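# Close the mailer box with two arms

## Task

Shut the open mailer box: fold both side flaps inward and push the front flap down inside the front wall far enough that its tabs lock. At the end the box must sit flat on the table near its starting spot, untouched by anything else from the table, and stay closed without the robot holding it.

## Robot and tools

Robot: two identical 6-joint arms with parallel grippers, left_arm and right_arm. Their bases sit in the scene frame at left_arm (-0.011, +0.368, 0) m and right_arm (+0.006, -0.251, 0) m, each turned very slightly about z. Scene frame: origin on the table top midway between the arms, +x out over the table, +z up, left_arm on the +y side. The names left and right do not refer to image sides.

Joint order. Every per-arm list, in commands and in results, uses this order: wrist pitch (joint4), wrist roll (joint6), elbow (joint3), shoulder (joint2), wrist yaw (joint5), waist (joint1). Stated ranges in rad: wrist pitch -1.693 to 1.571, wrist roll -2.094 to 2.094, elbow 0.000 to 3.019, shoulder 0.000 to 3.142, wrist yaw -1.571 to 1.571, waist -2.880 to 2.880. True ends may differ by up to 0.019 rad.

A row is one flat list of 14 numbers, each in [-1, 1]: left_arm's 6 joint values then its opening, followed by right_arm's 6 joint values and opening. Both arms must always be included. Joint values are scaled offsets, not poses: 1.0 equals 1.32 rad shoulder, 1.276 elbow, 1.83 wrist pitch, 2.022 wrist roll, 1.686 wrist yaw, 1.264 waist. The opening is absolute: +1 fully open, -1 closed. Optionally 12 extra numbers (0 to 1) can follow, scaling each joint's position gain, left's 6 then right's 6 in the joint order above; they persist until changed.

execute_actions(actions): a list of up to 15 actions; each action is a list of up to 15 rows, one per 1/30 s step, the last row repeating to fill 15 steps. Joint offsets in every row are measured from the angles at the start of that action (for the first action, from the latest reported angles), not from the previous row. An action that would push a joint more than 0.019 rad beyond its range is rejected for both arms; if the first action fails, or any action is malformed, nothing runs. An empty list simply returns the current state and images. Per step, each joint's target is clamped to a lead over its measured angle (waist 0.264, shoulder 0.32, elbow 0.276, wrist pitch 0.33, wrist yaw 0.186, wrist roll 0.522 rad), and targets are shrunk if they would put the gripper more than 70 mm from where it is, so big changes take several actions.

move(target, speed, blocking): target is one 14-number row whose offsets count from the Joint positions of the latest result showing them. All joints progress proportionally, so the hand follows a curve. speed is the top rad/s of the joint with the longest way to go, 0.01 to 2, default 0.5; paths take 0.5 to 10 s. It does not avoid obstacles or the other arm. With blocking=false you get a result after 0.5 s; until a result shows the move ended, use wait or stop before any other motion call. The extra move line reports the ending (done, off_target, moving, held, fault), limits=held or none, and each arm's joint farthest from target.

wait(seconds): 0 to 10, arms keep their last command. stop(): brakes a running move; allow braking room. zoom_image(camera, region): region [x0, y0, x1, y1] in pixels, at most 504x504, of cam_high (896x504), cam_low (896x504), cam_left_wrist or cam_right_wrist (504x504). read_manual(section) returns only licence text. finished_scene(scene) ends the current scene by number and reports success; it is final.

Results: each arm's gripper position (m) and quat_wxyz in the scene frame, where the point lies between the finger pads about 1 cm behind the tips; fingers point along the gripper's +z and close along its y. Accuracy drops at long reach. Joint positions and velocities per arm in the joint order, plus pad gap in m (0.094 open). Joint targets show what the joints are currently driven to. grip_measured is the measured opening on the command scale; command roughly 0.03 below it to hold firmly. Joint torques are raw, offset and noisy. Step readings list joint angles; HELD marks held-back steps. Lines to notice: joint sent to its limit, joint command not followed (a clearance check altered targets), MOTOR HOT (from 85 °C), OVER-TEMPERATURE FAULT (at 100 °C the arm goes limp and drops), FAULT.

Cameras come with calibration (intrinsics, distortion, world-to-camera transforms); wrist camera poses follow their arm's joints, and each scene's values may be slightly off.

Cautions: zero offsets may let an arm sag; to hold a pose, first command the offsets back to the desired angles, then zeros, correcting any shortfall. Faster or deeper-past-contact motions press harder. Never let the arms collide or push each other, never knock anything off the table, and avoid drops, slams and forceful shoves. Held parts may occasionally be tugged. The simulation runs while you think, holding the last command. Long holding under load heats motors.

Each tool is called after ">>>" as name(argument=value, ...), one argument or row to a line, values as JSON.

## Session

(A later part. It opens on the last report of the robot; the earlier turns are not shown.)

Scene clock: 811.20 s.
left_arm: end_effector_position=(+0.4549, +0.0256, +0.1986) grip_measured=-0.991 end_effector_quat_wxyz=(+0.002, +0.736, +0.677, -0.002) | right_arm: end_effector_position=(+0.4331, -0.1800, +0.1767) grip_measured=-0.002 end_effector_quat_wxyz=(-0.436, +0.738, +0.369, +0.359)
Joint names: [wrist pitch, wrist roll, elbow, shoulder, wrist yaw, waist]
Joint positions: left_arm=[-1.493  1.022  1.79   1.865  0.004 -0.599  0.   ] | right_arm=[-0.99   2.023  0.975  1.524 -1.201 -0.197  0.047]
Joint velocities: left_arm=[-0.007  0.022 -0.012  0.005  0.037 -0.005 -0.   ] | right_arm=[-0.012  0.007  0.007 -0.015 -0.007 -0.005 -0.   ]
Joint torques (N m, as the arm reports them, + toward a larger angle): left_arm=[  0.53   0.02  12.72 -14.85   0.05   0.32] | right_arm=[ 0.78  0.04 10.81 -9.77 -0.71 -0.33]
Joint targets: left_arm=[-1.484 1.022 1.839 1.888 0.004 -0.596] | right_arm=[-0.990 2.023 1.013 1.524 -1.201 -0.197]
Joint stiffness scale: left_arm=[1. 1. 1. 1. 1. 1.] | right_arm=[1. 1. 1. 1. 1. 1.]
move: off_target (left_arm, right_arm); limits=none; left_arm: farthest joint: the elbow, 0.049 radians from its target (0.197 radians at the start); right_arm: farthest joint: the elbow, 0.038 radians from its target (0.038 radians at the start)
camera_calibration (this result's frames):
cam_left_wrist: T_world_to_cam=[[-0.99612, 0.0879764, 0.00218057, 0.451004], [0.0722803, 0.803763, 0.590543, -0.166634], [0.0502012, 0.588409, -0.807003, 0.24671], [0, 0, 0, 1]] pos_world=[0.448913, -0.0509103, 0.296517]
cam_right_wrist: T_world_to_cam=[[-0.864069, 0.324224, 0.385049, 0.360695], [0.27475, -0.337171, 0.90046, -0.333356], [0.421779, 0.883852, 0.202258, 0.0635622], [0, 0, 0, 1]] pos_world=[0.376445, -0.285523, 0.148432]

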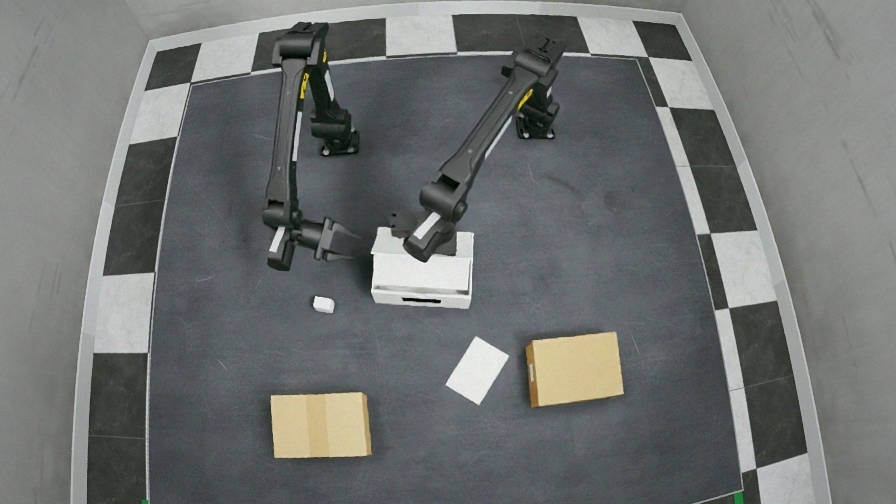

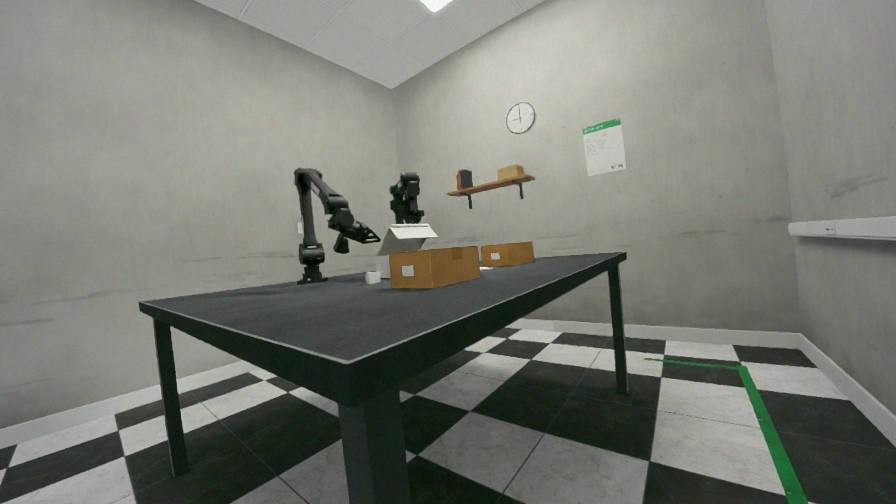

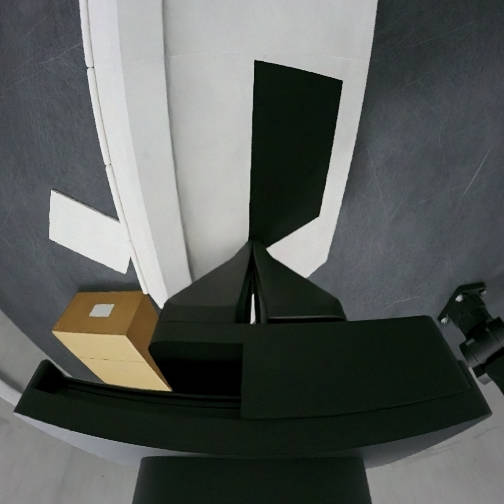

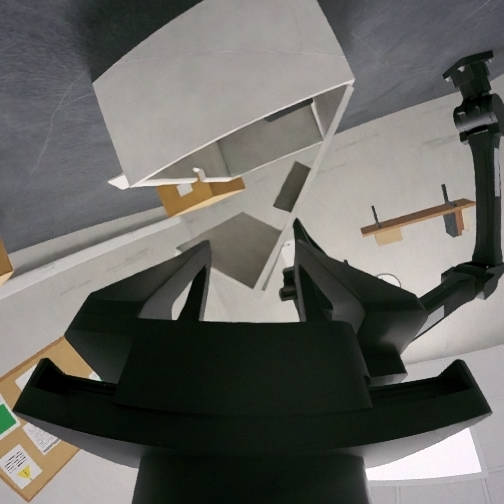

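>>> move(
  target=[0,0,0.035,0,0,0,-1,-0.117,0,0.56,0.373,0,0.03,-1],
)

>>> move(
  target=[0,0,0.035,0,0,0,-1,0,0,0.03,0,0,0.18,-1],
  speed=0.3,
)

Scene clock: 824.03 s.
left_arm: end_effector_position=(+0.4543, +0.0261, +0.1976) grip_measured=-0.991 end_effector_quat_wxyz=(+0.000, +0.736, +0.677, -0.002) | right_arm: end_effector_position=(+0.6296, -0.2081, +0.1756) grip_measured=-0.996 end_effector_quat_wxyz=(-0.443, +0.735, +0.375, +0.350)
Joint names: [wrist pitch, wrist roll, elbow, shoulder, wrist yaw, waist]
Joint positions: left_arm=[-1.493  1.022  1.788  1.865  0.004 -0.599  0.   ] | right_arm=[-1.193  2.023  1.65   2.007 -1.201 -0.174  0.   ]
Joint velocities: left_arm=[-0.012 -0.007  0.007 -0.005  0.022 -0.005  0.001] | right_arm=[ 0.012 -0.037  0.007 -0.005 -0.037 -0.005 -0.   ]
Joint torques (N m, as the arm reports them, + toward a larger angle): left_arm=[  0.08   0.03  12.56 -16.65   0.05  -0.1 ] | right_arm=[  0.22   0.07  11.48 -16.76  -0.72   0.45]
Joint targets: left_arm=[-1.493 1.022 1.835 1.865 0.004 -0.599] | right_arm=[-1.204 2.023 1.690 2.016 -1.201 -0.159]
Joint stiffness scale: left_arm=[1. 1. 1. 1. 1. 1.] | right_arm=[1. 1. 1. 1. 1. 1.]
move: off_target (left_arm, right_arm); limits=none; left_arm: farthest joint: the elbow, 0.047 radians from its target (0.044 radians at the start); right_arm: farthest joint: the elbow, 0.040 radians from its target (0.714 radians at the start)
camera_calibration (this result's frames):
cam_left_wrist: T_world_to_cam=[[-0.996113, 0.0879712, 0.0044658, 0.449922], [0.073554, 0.80283, 0.591653, -0.167113], [0.0484631, 0.589682, -0.806181, 0.246258], [0, 0, 0, 1]] pos_world=[0.448531, -0.0506307, 0.295391]
cam_right_wrist: T_world_to_cam=[[-0.867141, 0.303219, 0.395126, 0.535861], [0.292283, -0.332558, 0.896647, -0.405212], [0.403283, 0.893008, 0.199748, 0.0197198], [0, 0, 0, 1]] pos_world=[0.575151, -0.31485, 0.147661]

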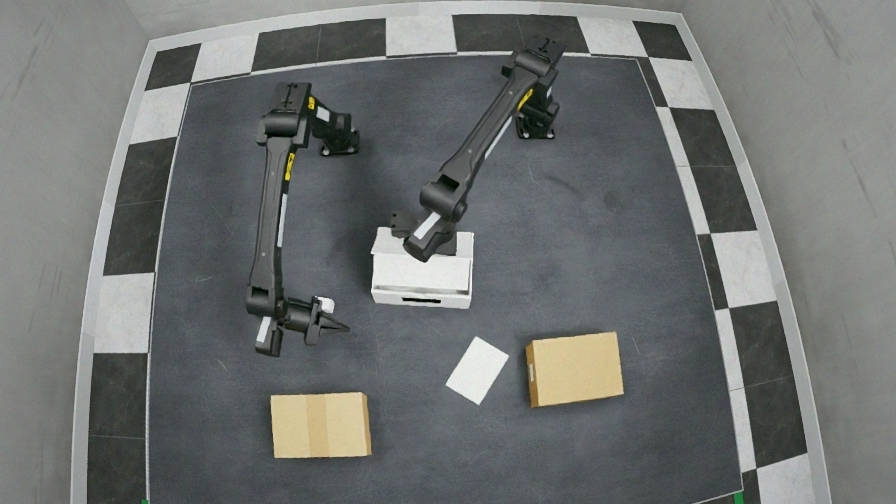

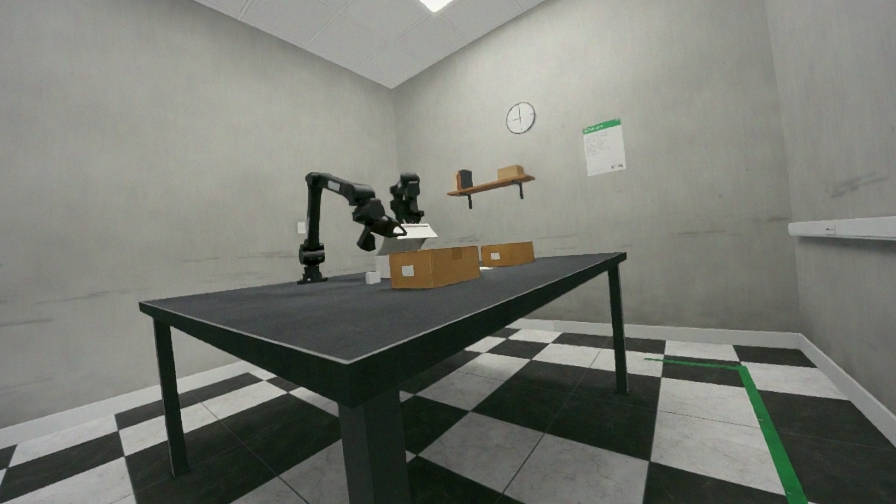

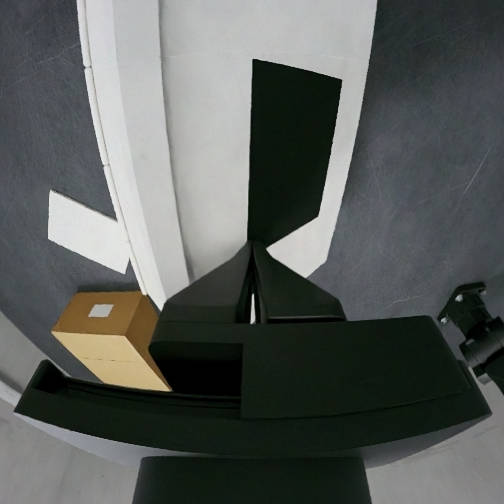

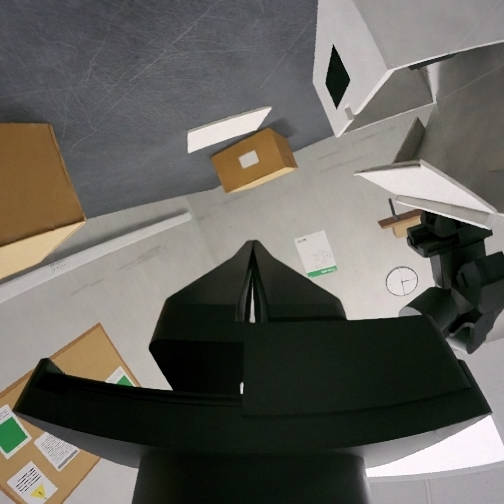

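Scene clock: 825.20 s.
left_arm: end_effector_position=(+0.4541, +0.0262, +0.1973) grip_measured=-0.991 end_effector_quat_wxyz=(-0.000, +0.736, +0.677, -0.002) | right_arm: end_effector_position=(+0.6039, -0.0689, +0.1756) grip_measured=-0.996 end_effector_quat_wxyz=(-0.480, +0.688, +0.456, +0.298)
Joint names: [wrist pitch, wrist roll, elbow, shoulder, wrist yaw, waist]
Joint positions: left_arm=[-1.493  1.022  1.787  1.865  0.004 -0.599  0.   ] | right_arm=[-1.193  2.023  1.65   2.007 -1.201  0.053  0.   ]
Joint velocities: left_arm=[ 0.002  0.066  0.002 -0.005 -0.037 -0.015 -0.   ] | right_arm=[ 0.022  0.066 -0.002  0.005 -0.007 -0.005 -0.001]
Joint torques (N m, as the arm reports them, + toward a larger angle): left_arm=[  0.08   0.02  12.45 -16.61   0.04  -0.08] | right_arm=[  0.61   0.02  11.46 -17.71  -0.73  -0.73]
Joint targets: left_arm=[-1.493 1.022 1.832 1.865 0.004 -0.599] | right_arm=[-1.193 2.023 1.688 2.007 -1.201 0.054]
Joint stiffness scale: left_arm=[1. 1. 1. 1. 1. 1.] | right_arm=[1. 1. 1. 1. 1. 1.]
move: off_target (left_arm, right_arm); limits=none; left_arm: farthest joint: the elbow, 0.046 radians from its target (0.045 radians at the start); right_arm: farthest joint: the elbow, 0.038 radians from its target (0.038 radians at the start)
camera_calibration (this result's frames):
cam_left_wrist: T_world_to_cam=[[-0.99611, 0.087969, 0.00511872, 0.449614], [0.0739184, 0.802564, 0.591969, -0.167249], [0.0479668, 0.590045, -0.805944, 0.246128], [0, 0, 0, 1]] pos_world=[0.448421, -0.0505505, 0.29507]
cam_right_wrist: T_world_to_cam=[[-0.913134, 0.100306, 0.395126, 0.485155], [0.359623, -0.258254, 0.896647, -0.386963], [0.191982, 0.960856, 0.199748, 0.0381043], [0, 0, 0, 1]] pos_world=[0.574857, -0.185212, 0.147661]

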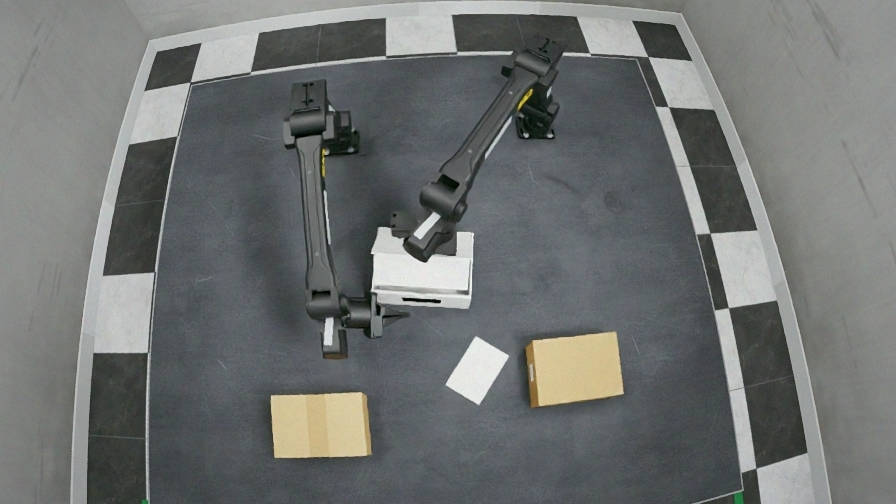

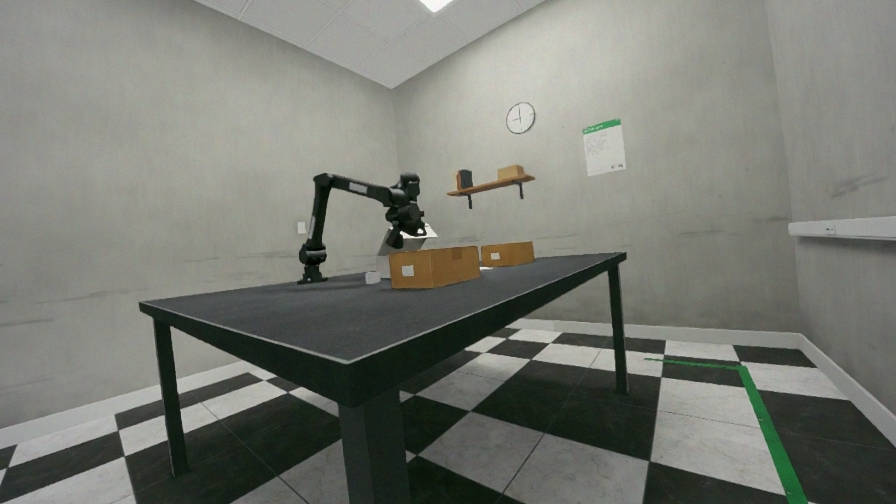

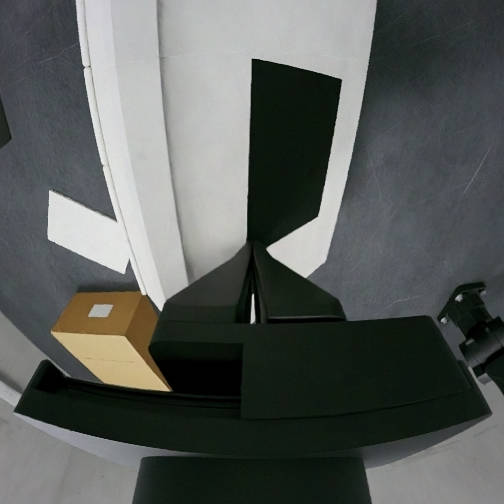

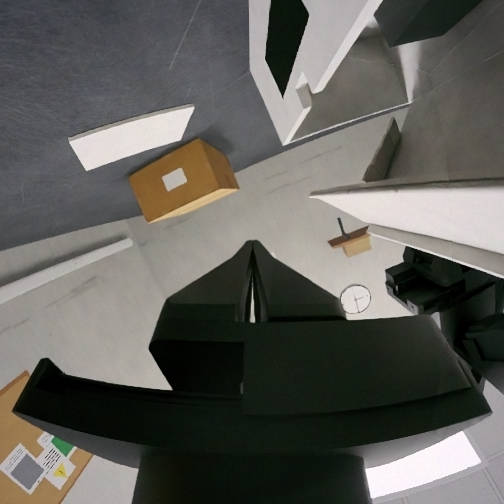

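>>> move(
  target=[0.045,0,-0.055,0.02,0,0,-1,0,0,0.03,0,0,-0.03,-1],
  speed=0.1,
)

Scene clock: 839.20 s.
left_arm: end_effector_position=(+0.4510, +0.0285, +0.1678) grip_measured=-0.991 end_effector_quat_wxyz=(-0.002, +0.736, +0.677, -0.003) | right_arm: end_effector_position=(+0.6084, -0.0845, +0.1756) grip_measured=-0.996 end_effector_quat_wxyz=(-0.476, +0.694, +0.447, +0.304)
Joint names: [wrist pitch, wrist roll, elbow, shoulder, wrist yaw, waist]
Joint positions: left_arm=[-1.421  1.022  1.712  1.868  0.004 -0.599  0.   ] | right_arm=[-1.193  2.023  1.65   2.007 -1.201  0.027  0.   ]
Joint velocities: left_arm=[-0.022 -0.081  0.002  0.005  0.037 -0.034 -0.   ] | right_arm=[ 0.022 -0.11   0.002  0.005 -0.051 -0.024  0.   ]
Joint torques (N m, as the arm reports them, + toward a larger angle): left_arm=[  0.57   0.02   8.83 -14.52   0.04  -0.16] | right_arm=[  0.47   0.07  11.42 -17.58  -0.71  -1.  ]
Joint targets: left_arm=[-1.411 1.022 1.717 1.892 0.004 -0.599] | right_arm=[-1.193 2.023 1.688 2.007 -1.201 0.015]
Joint stiffness scale: left_arm=[1. 1. 1. 1. 1. 1.] | right_arm=[1. 1. 1. 1. 1. 1.]
move: off_target (left_arm, right_arm); limits=none; left_arm: farthest joint: the shoulder, 0.024 radians from its target (0.026 radians at the start); right_arm: farthest joint: the elbow, 0.038 radians from its target (0.038 radians at the start)
camera_calibration (this result's frames):
cam_left_wrist: T_world_to_cam=[[-0.996081, 0.0879478, 0.0093626, 0.445744], [0.0762915, 0.800827, 0.594017, -0.152759], [0.0447446, 0.592403, -0.804398, 0.222304], [0, 0, 0, 1]] pos_world=[0.445704, -0.0485619, 0.265389]
cam_right_wrist: T_world_to_cam=[[-0.910225, 0.123956, 0.395126, 0.49108], [0.352804, -0.267495, 0.896647, -0.389243], [0.216839, 0.955553, 0.199748, 0.0366148], [0, 0, 0, 1]] pos_world=[0.576381, -0.19998, 0.147661]

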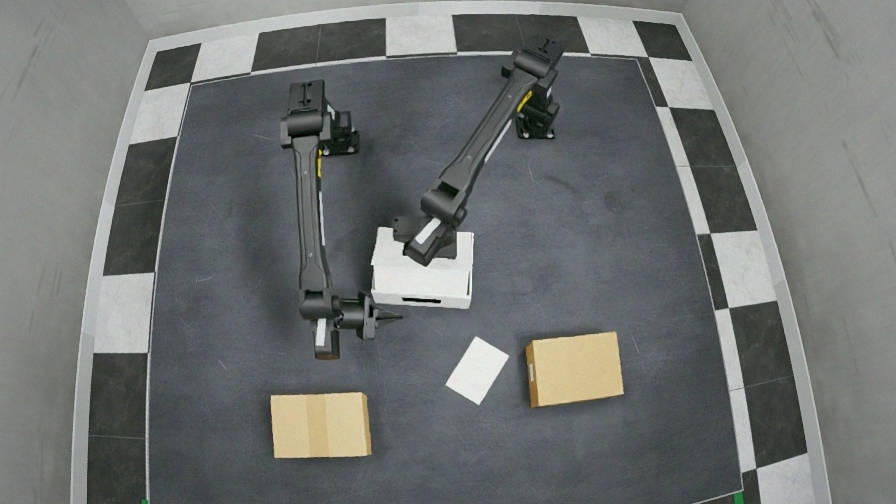

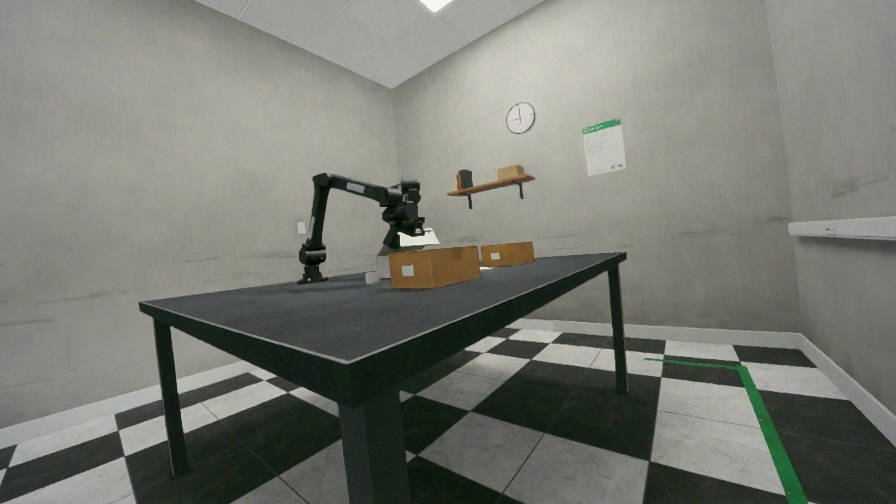

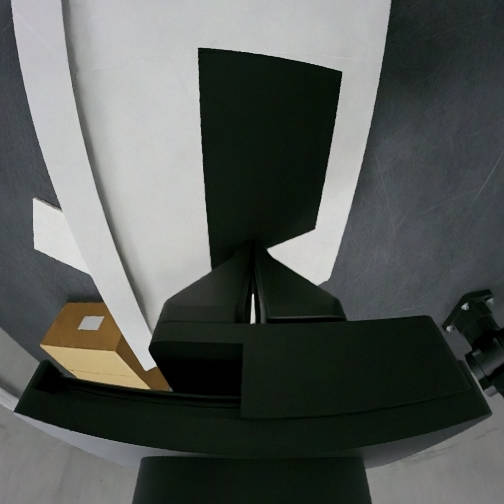

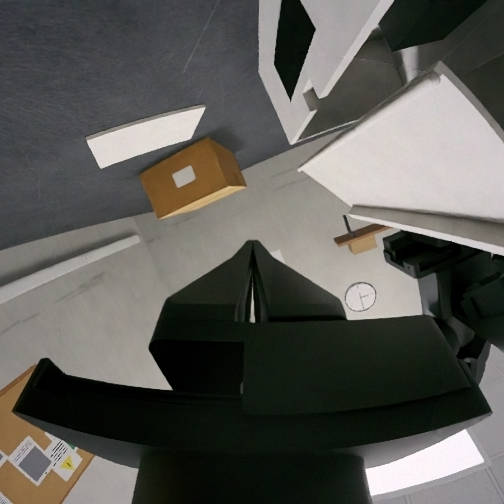

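>>> move(
  target=[0,0,0,0,0,0,-1,0.075,0,-0.225,-0.11,0,0,-1],
  speed=0.12,
)

>>> zoom_image(
  camera="cam_high",
  region=[300,180,560,330],
)

Scene clock: 854.10 s.
left_arm: end_effector_position=(+0.4501, +0.0291, +0.1664) grip_measured=-0.991 end_effector_quat_wxyz=(-0.004, +0.736, +0.677, -0.003) | right_arm: end_effector_position=(+0.5360, -0.0853, +0.1479) grip_measured=-0.996 end_effector_quat_wxyz=(-0.483, +0.698, +0.439, +0.293)
Joint names: [wrist pitch, wrist roll, elbow, shoulder, wrist yaw, waist]
Joint positions: left_arm=[-1.421  1.022  1.709  1.868  0.004 -0.599  0.   ] | right_arm=[-1.068  2.023  1.362  1.875 -1.201  0.027  0.   ]
Joint velocities: left_arm=[-0.007 -0.051  0.012  0.005 -0.051 -0.005 -0.001] | right_arm=[-0.012 -0.037 -0.017 -0.005 -0.007 -0.005 -0.   ]
Joint torques (N m, as the arm reports them, + toward a larger angle): left_arm=[  0.06   0.02   8.78 -16.53   0.04  -0.11] | right_arm=[  1.     0.05   7.74 -15.29  -0.75  -0.69]
Joint targets: left_arm=[-1.421 1.022 1.712 1.868 0.004 -0.599] | right_arm=[-1.056 2.023 1.363 1.862 -1.201 0.027]
Joint stiffness scale: left_arm=[1. 1. 1. 1. 1. 1.] | right_arm=[1. 1. 1. 1. 1. 1.]
move: done; limits=none; left_arm: farthest joint: the elbow, 0.003 radians from its target (0.000 radians at the start); right_arm: farthest joint: the shoulder, 0.013 radians from its target (0.145 radians at the start)
camera_calibration (this result's frames):
cam_left_wrist: T_world_to_cam=[[-0.996047, 0.087923, 0.012627, 0.444202], [0.0781225, 0.799487, 0.595582, -0.153434], [0.0422702, 0.594214, -0.803195, 0.221647], [0, 0, 0, 1]] pos_world=[0.445063, -0.0480928, 0.2638]
cam_right_wrist: T_world_to_cam=[[-0.897746, 0.124102, 0.42267, 0.425442], [0.379999, -0.267177, 0.88556, -0.352025], [0.222828, 0.955623, 0.192699, 0.0564922], [0, 0, 0, 1]] pos_world=[0.50312, -0.200837, 0.121032]

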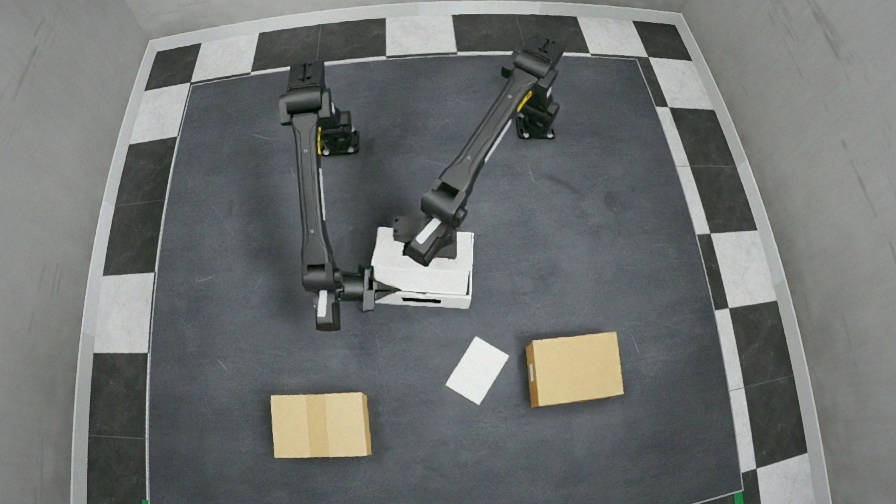

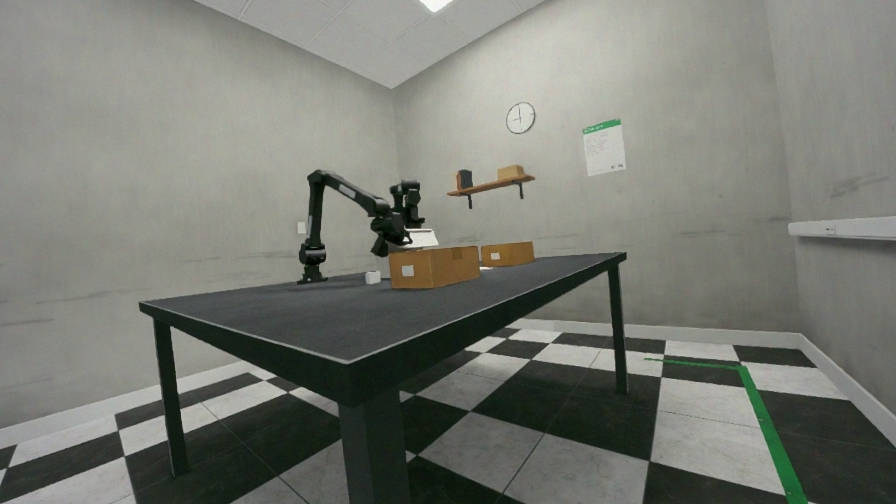

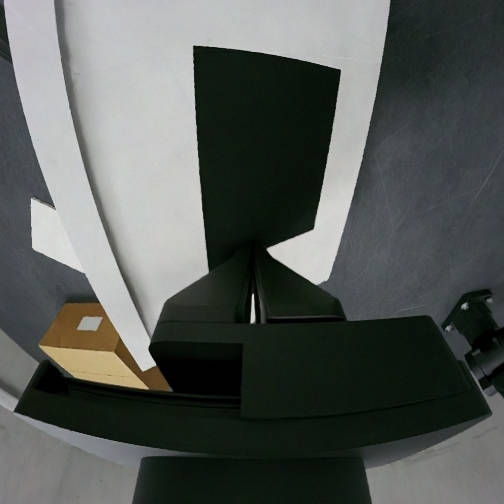

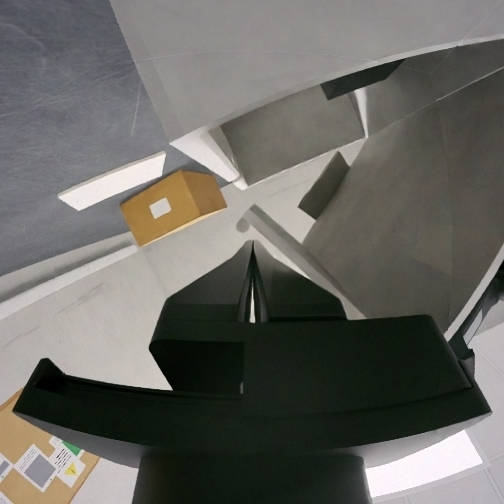

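Region (300, 180, 560, 330) of cam_high's 896x504 image, scaled by 1.938, with more detail than that image has; it fills the top 291 rows of this view, and the rest is white.

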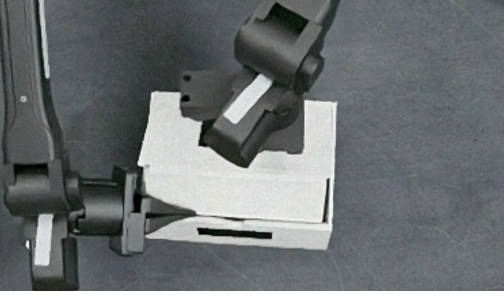

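>>> move(
  target=[0,0,0,0,0,0,-1,-0.02,0,0.11,0.075,0,0,-1],
  speed=0.2,
)

>>> move(
  target=[0.012,0,-0.018,0,0,0,-1,-0.03,0,0.065,-0.035,0,0,-1],
  speed=0.15,
)

Scene clock: 871.10 s.
left_arm: end_effector_position=(+0.4491, +0.0298, +0.1650) grip_measured=-0.991 end_effector_quat_wxyz=(-0.006, +0.736, +0.677, -0.003) | right_arm: end_effector_position=(+0.5665, -0.0850, +0.1374) grip_measured=-0.996 end_effector_quat_wxyz=(-0.484, +0.700, +0.438, +0.291)
Joint names: [wrist pitch, wrist roll, elbow, shoulder, wrist yaw, waist]
Joint positions: left_arm=[-1.421  1.022  1.705  1.868  0.004 -0.599  0.   ] | right_arm=[-1.093  2.023  1.465  1.96  -1.201  0.027  0.   ]
Joint velocities: left_arm=[ 0.007  0.037 -0.002  0.015  0.007  0.005 -0.   ] | right_arm=[ 0.017  0.007  0.002 -0.024 -0.007 -0.005  0.001]
Joint torques (N m, as the arm reports them, + toward a larger angle): left_arm=[  0.05   0.02   8.76 -16.53   0.04  -0.13] | right_arm=[  0.08   0.08  10.84 -14.88  -0.75  -0.11]
Joint targets: left_arm=[-1.421 1.022 1.709 1.868 0.004 -0.599] | right_arm=[-1.104 2.023 1.502 1.974 -1.201 0.027]
Joint stiffness scale: left_arm=[1. 1. 1. 1. 1. 1.] | right_arm=[1. 1. 1. 1. 1. 1.]
move: off_target (right_arm); limits=none; left_arm: farthest joint: the elbow, 0.004 radians from its target (0.000 radians at the start); right_arm: farthest joint: the elbow, 0.037 radians from its target (0.140 radians at the start)
camera_calibration (this result's frames):
cam_left_wrist: T_world_to_cam=[[-0.996003, 0.0878909, 0.0158912, 0.44266], [0.0799583, 0.798143, 0.597138, -0.154105], [0.0397996, 0.596022, -0.801981, 0.220985], [0, 0, 0, 1]] pos_world=[0.444418, -0.0476201, 0.262214]
cam_right_wrist: T_world_to_cam=[[-0.894332, 0.124142, 0.429836, 0.454272], [0.38708, -0.267094, 0.882513, -0.357793], [0.224364, 0.955641, 0.190818, 0.0507767], [0, 0, 0, 1]] pos_world=[0.533372, -0.200483, 0.110806]

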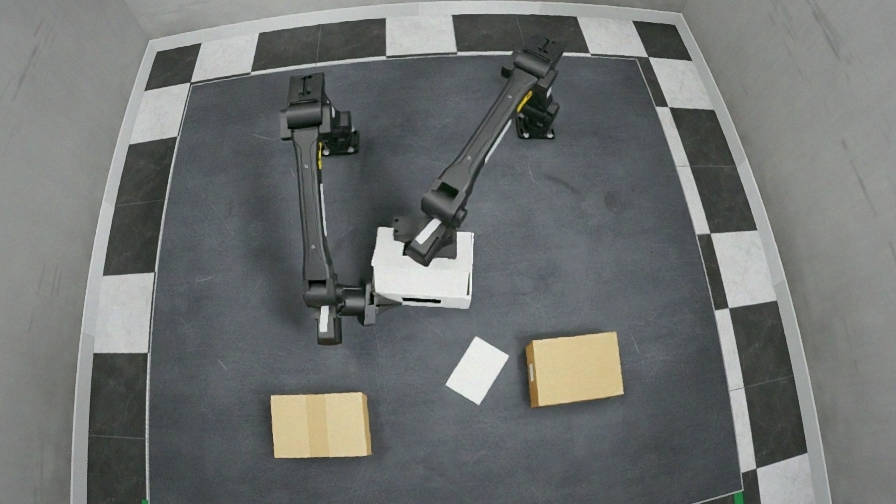

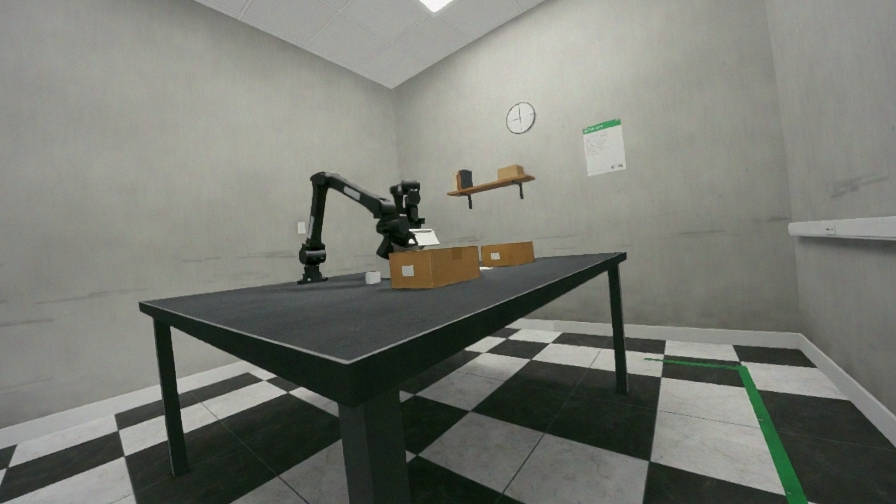

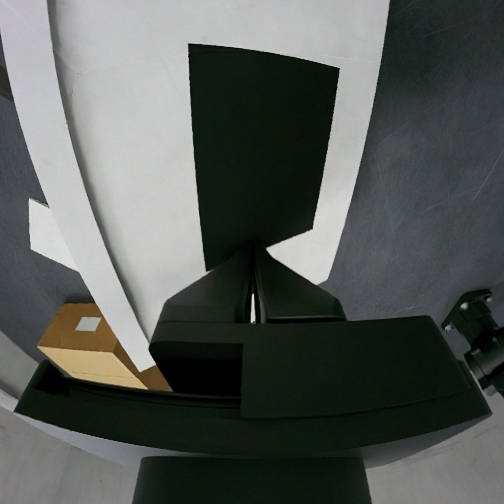

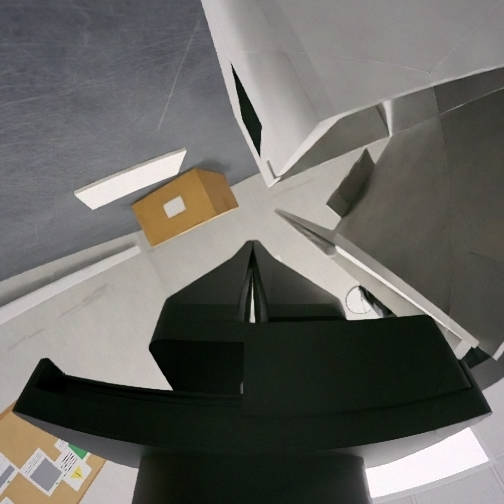

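Scene clock: 872.10 s.
left_arm: end_effector_position=(+0.4448, +0.0330, +0.1552) grip_measured=-0.991 end_effector_quat_wxyz=(-0.013, +0.736, +0.677, -0.005) | right_arm: end_effector_position=(+0.5741, -0.0849, +0.1777) grip_measured=-0.996 end_effector_quat_wxyz=(-0.474, +0.692, +0.449, +0.308)
Joint names: [wrist pitch, wrist roll, elbow, shoulder, wrist yaw, waist]
Joint positions: left_arm=[-1.41   1.022  1.678  1.868  0.004 -0.599  0.   ] | right_arm=[-1.137  2.023  1.514  1.917 -1.201  0.027  0.   ]
Joint velocities: left_arm=[-0.002 -0.037 -0.002 -0.015  0.022  0.005 -0.001] | right_arm=[-0.002 -0.022  0.007 -0.005  0.051 -0.005 -0.001]
Joint torques (N m, as the arm reports them, + toward a larger angle): left_arm=[  0.51   0.03   8.67 -16.48   0.05  -0.08] | right_arm=[  0.16   0.02  10.69 -16.    -0.76  -0.14]
Joint targets: left_arm=[-1.399 1.022 1.682 1.868 0.004 -0.599] | right_arm=[-1.148 2.023 1.548 1.914 -1.201 0.027]
Joint stiffness scale: left_arm=[1. 1. 1. 1. 1. 1.] | right_arm=[1. 1. 1. 1. 1. 1.]
move: off_target (right_arm); limits=none; left_arm: farthest joint: the wrist pitch, 0.010 radians from its target (0.022 radians at the start); right_arm: farthest joint: the elbow, 0.034 radians from its target (0.083 radians at the start)
camera_calibration (this result's frames):
cam_left_wrist: T_world_to_cam=[[-0.995745, 0.0877017, 0.0282925, 0.436227], [0.0869777, 0.793006, 0.602973, -0.154265], [0.0304456, 0.602868, -0.79726, 0.214608], [0, 0, 0, 1]] pos_world=[0.441255, -0.0453052, 0.251773]
cam_right_wrist: T_world_to_cam=[[-0.913952, 0.123913, 0.386442, 0.462719], [0.344237, -0.267595, 0.899941, -0.374788], [0.214924, 0.95553, 0.201914, 0.04474], [0, 0, 0, 1]] pos_world=[0.542303, -0.200379, 0.14944]

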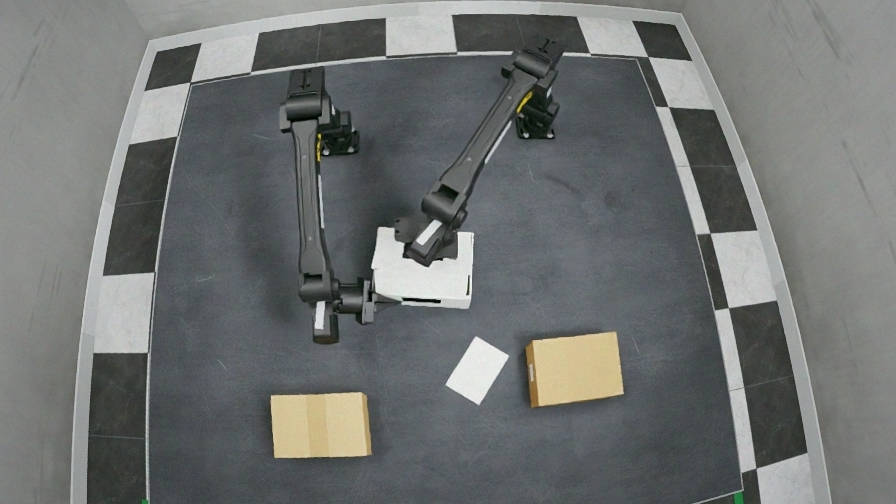

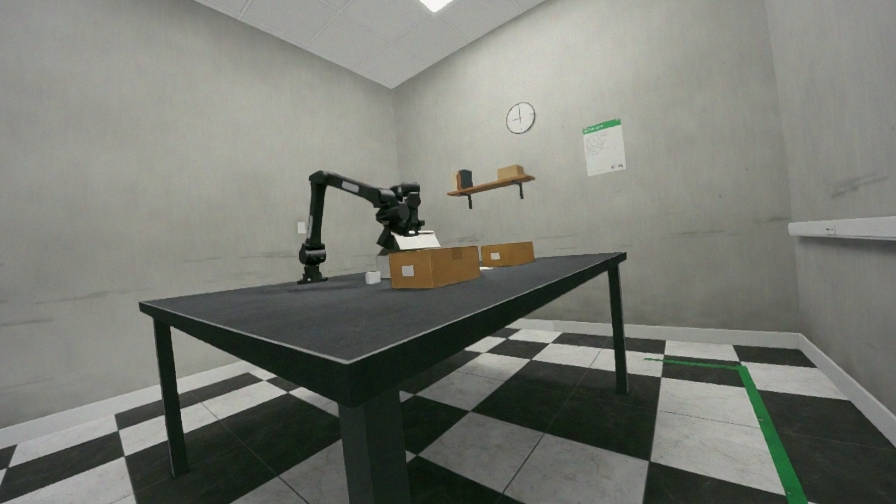

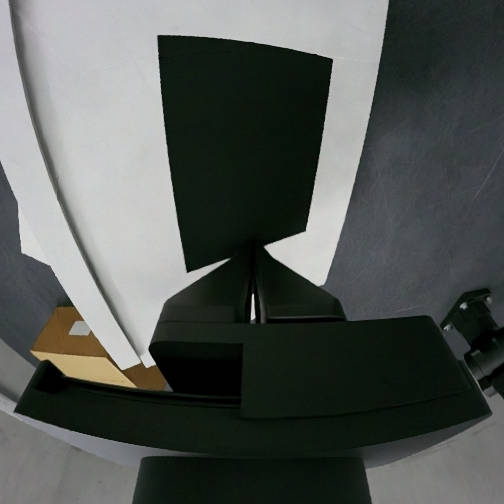

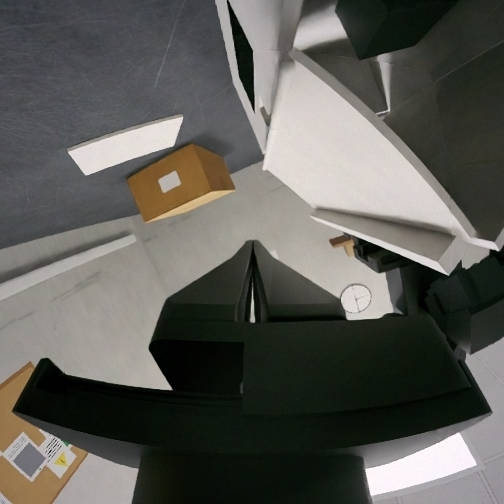

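>>> move(
  target=[0,0,0,0,0,0,-1,0.04,0,-0.125,-0.06,0,0,-1],
  speed=0.1,
)

>>> zoom_image(
  camera="cam_high",
  region=[300,180,560,330],
)

Scene clock: 883.23 s.
left_arm: end_effector_position=(+0.4440, +0.0336, +0.1539) grip_measured=-0.991 end_effector_quat_wxyz=(-0.015, +0.736, +0.677, -0.005) | right_arm: end_effector_position=(+0.5319, -0.0854, +0.1573) grip_measured=-0.996 end_effector_quat_wxyz=(-0.481, +0.697, +0.441, +0.296)
Joint names: [wrist pitch, wrist roll, elbow, shoulder, wrist yaw, waist]
Joint positions: left_arm=[-1.41   1.022  1.675  1.868  0.004 -0.599  0.   ] | right_arm=[-1.075  2.023  1.354  1.851 -1.201  0.027  0.   ]
Joint velocities: left_arm=[-0.017  0.037 -0.007  0.015  0.022 -0.015 -0.   ] | right_arm=[-0.012 -0.007 -0.007 -0.015 -0.037 -0.005 -0.   ]
Joint torques (N m, as the arm reports them, + toward a larger angle): left_arm=[  0.01   0.02   8.63 -16.44   0.04  -0.12] | right_arm=[  1.17   0.01   7.76 -15.34  -0.73  -0.3 ]
Joint targets: left_arm=[-1.410 1.022 1.678 1.868 0.004 -0.599] | right_arm=[-1.064 2.023 1.354 1.838 -1.201 0.027]
Joint stiffness scale: left_arm=[1. 1. 1. 1. 1. 1.] | right_arm=[1. 1. 1. 1. 1. 1.]
move: done; limits=none; left_arm: farthest joint: the elbow, 0.003 radians from its target (0.000 radians at the start); right_arm: farthest joint: the shoulder, 0.014 radians from its target (0.079 radians at the start)
camera_calibration (this result's frames):
cam_left_wrist: T_world_to_cam=[[-0.995662, 0.0876414, 0.0312289, 0.434842], [0.0886502, 0.791782, 0.604337, -0.15485], [0.0282384, 0.604484, -0.796117, 0.213989], [0, 0, 0, 1]] pos_world=[0.44064, -0.0448556, 0.250362]
cam_right_wrist: T_world_to_cam=[[-0.901103, 0.124063, 0.415477, 0.420704], [0.372893, -0.26726, 0.888551, -0.355441], [0.221277, 0.955605, 0.194567, 0.056188], [0, 0, 0, 1]] pos_world=[0.499206, -0.200882, 0.130102]

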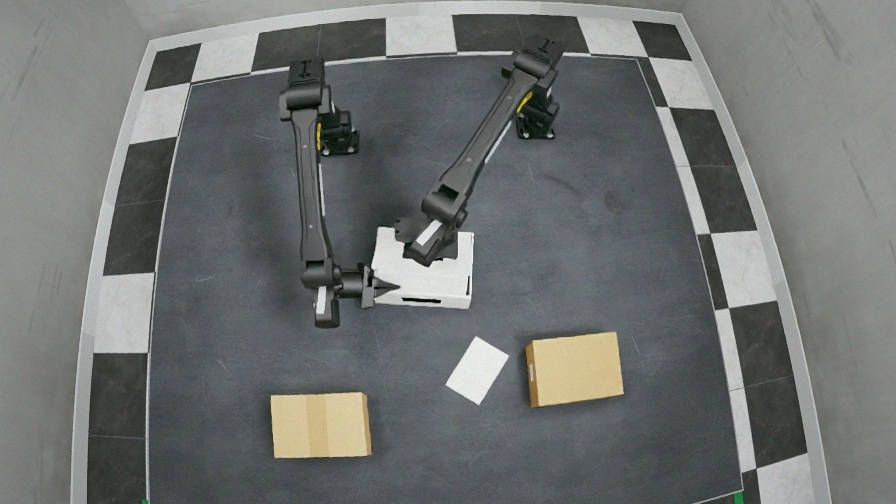

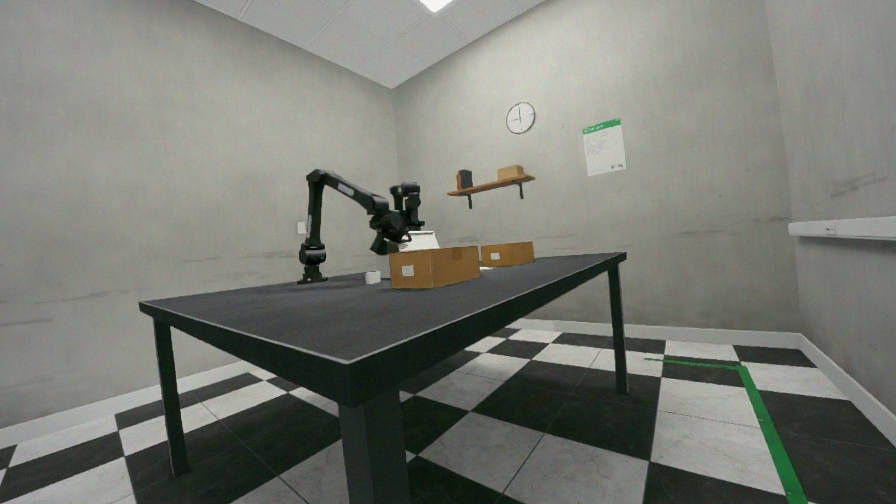

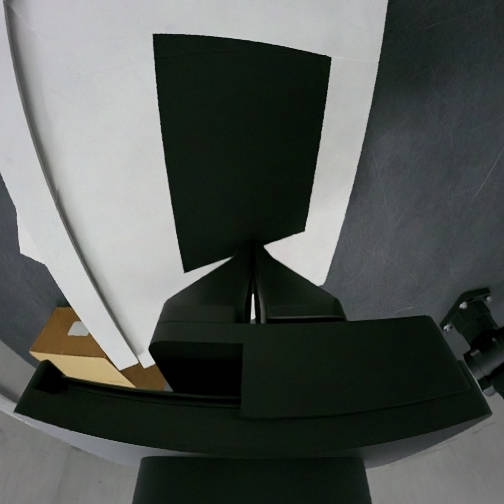

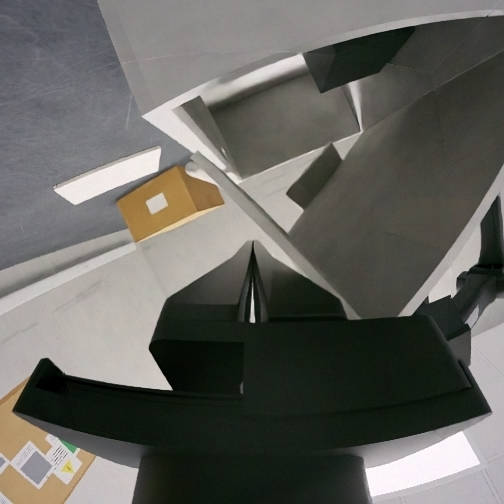

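Region (300, 180, 560, 330) of cam_high's 896x504 image, scaled by 1.938, with more detail than that image has; it fills the top 291 rows of this view, and the rest is white.

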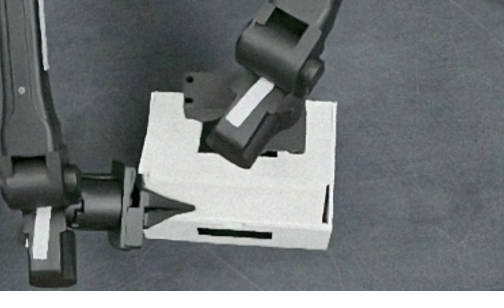

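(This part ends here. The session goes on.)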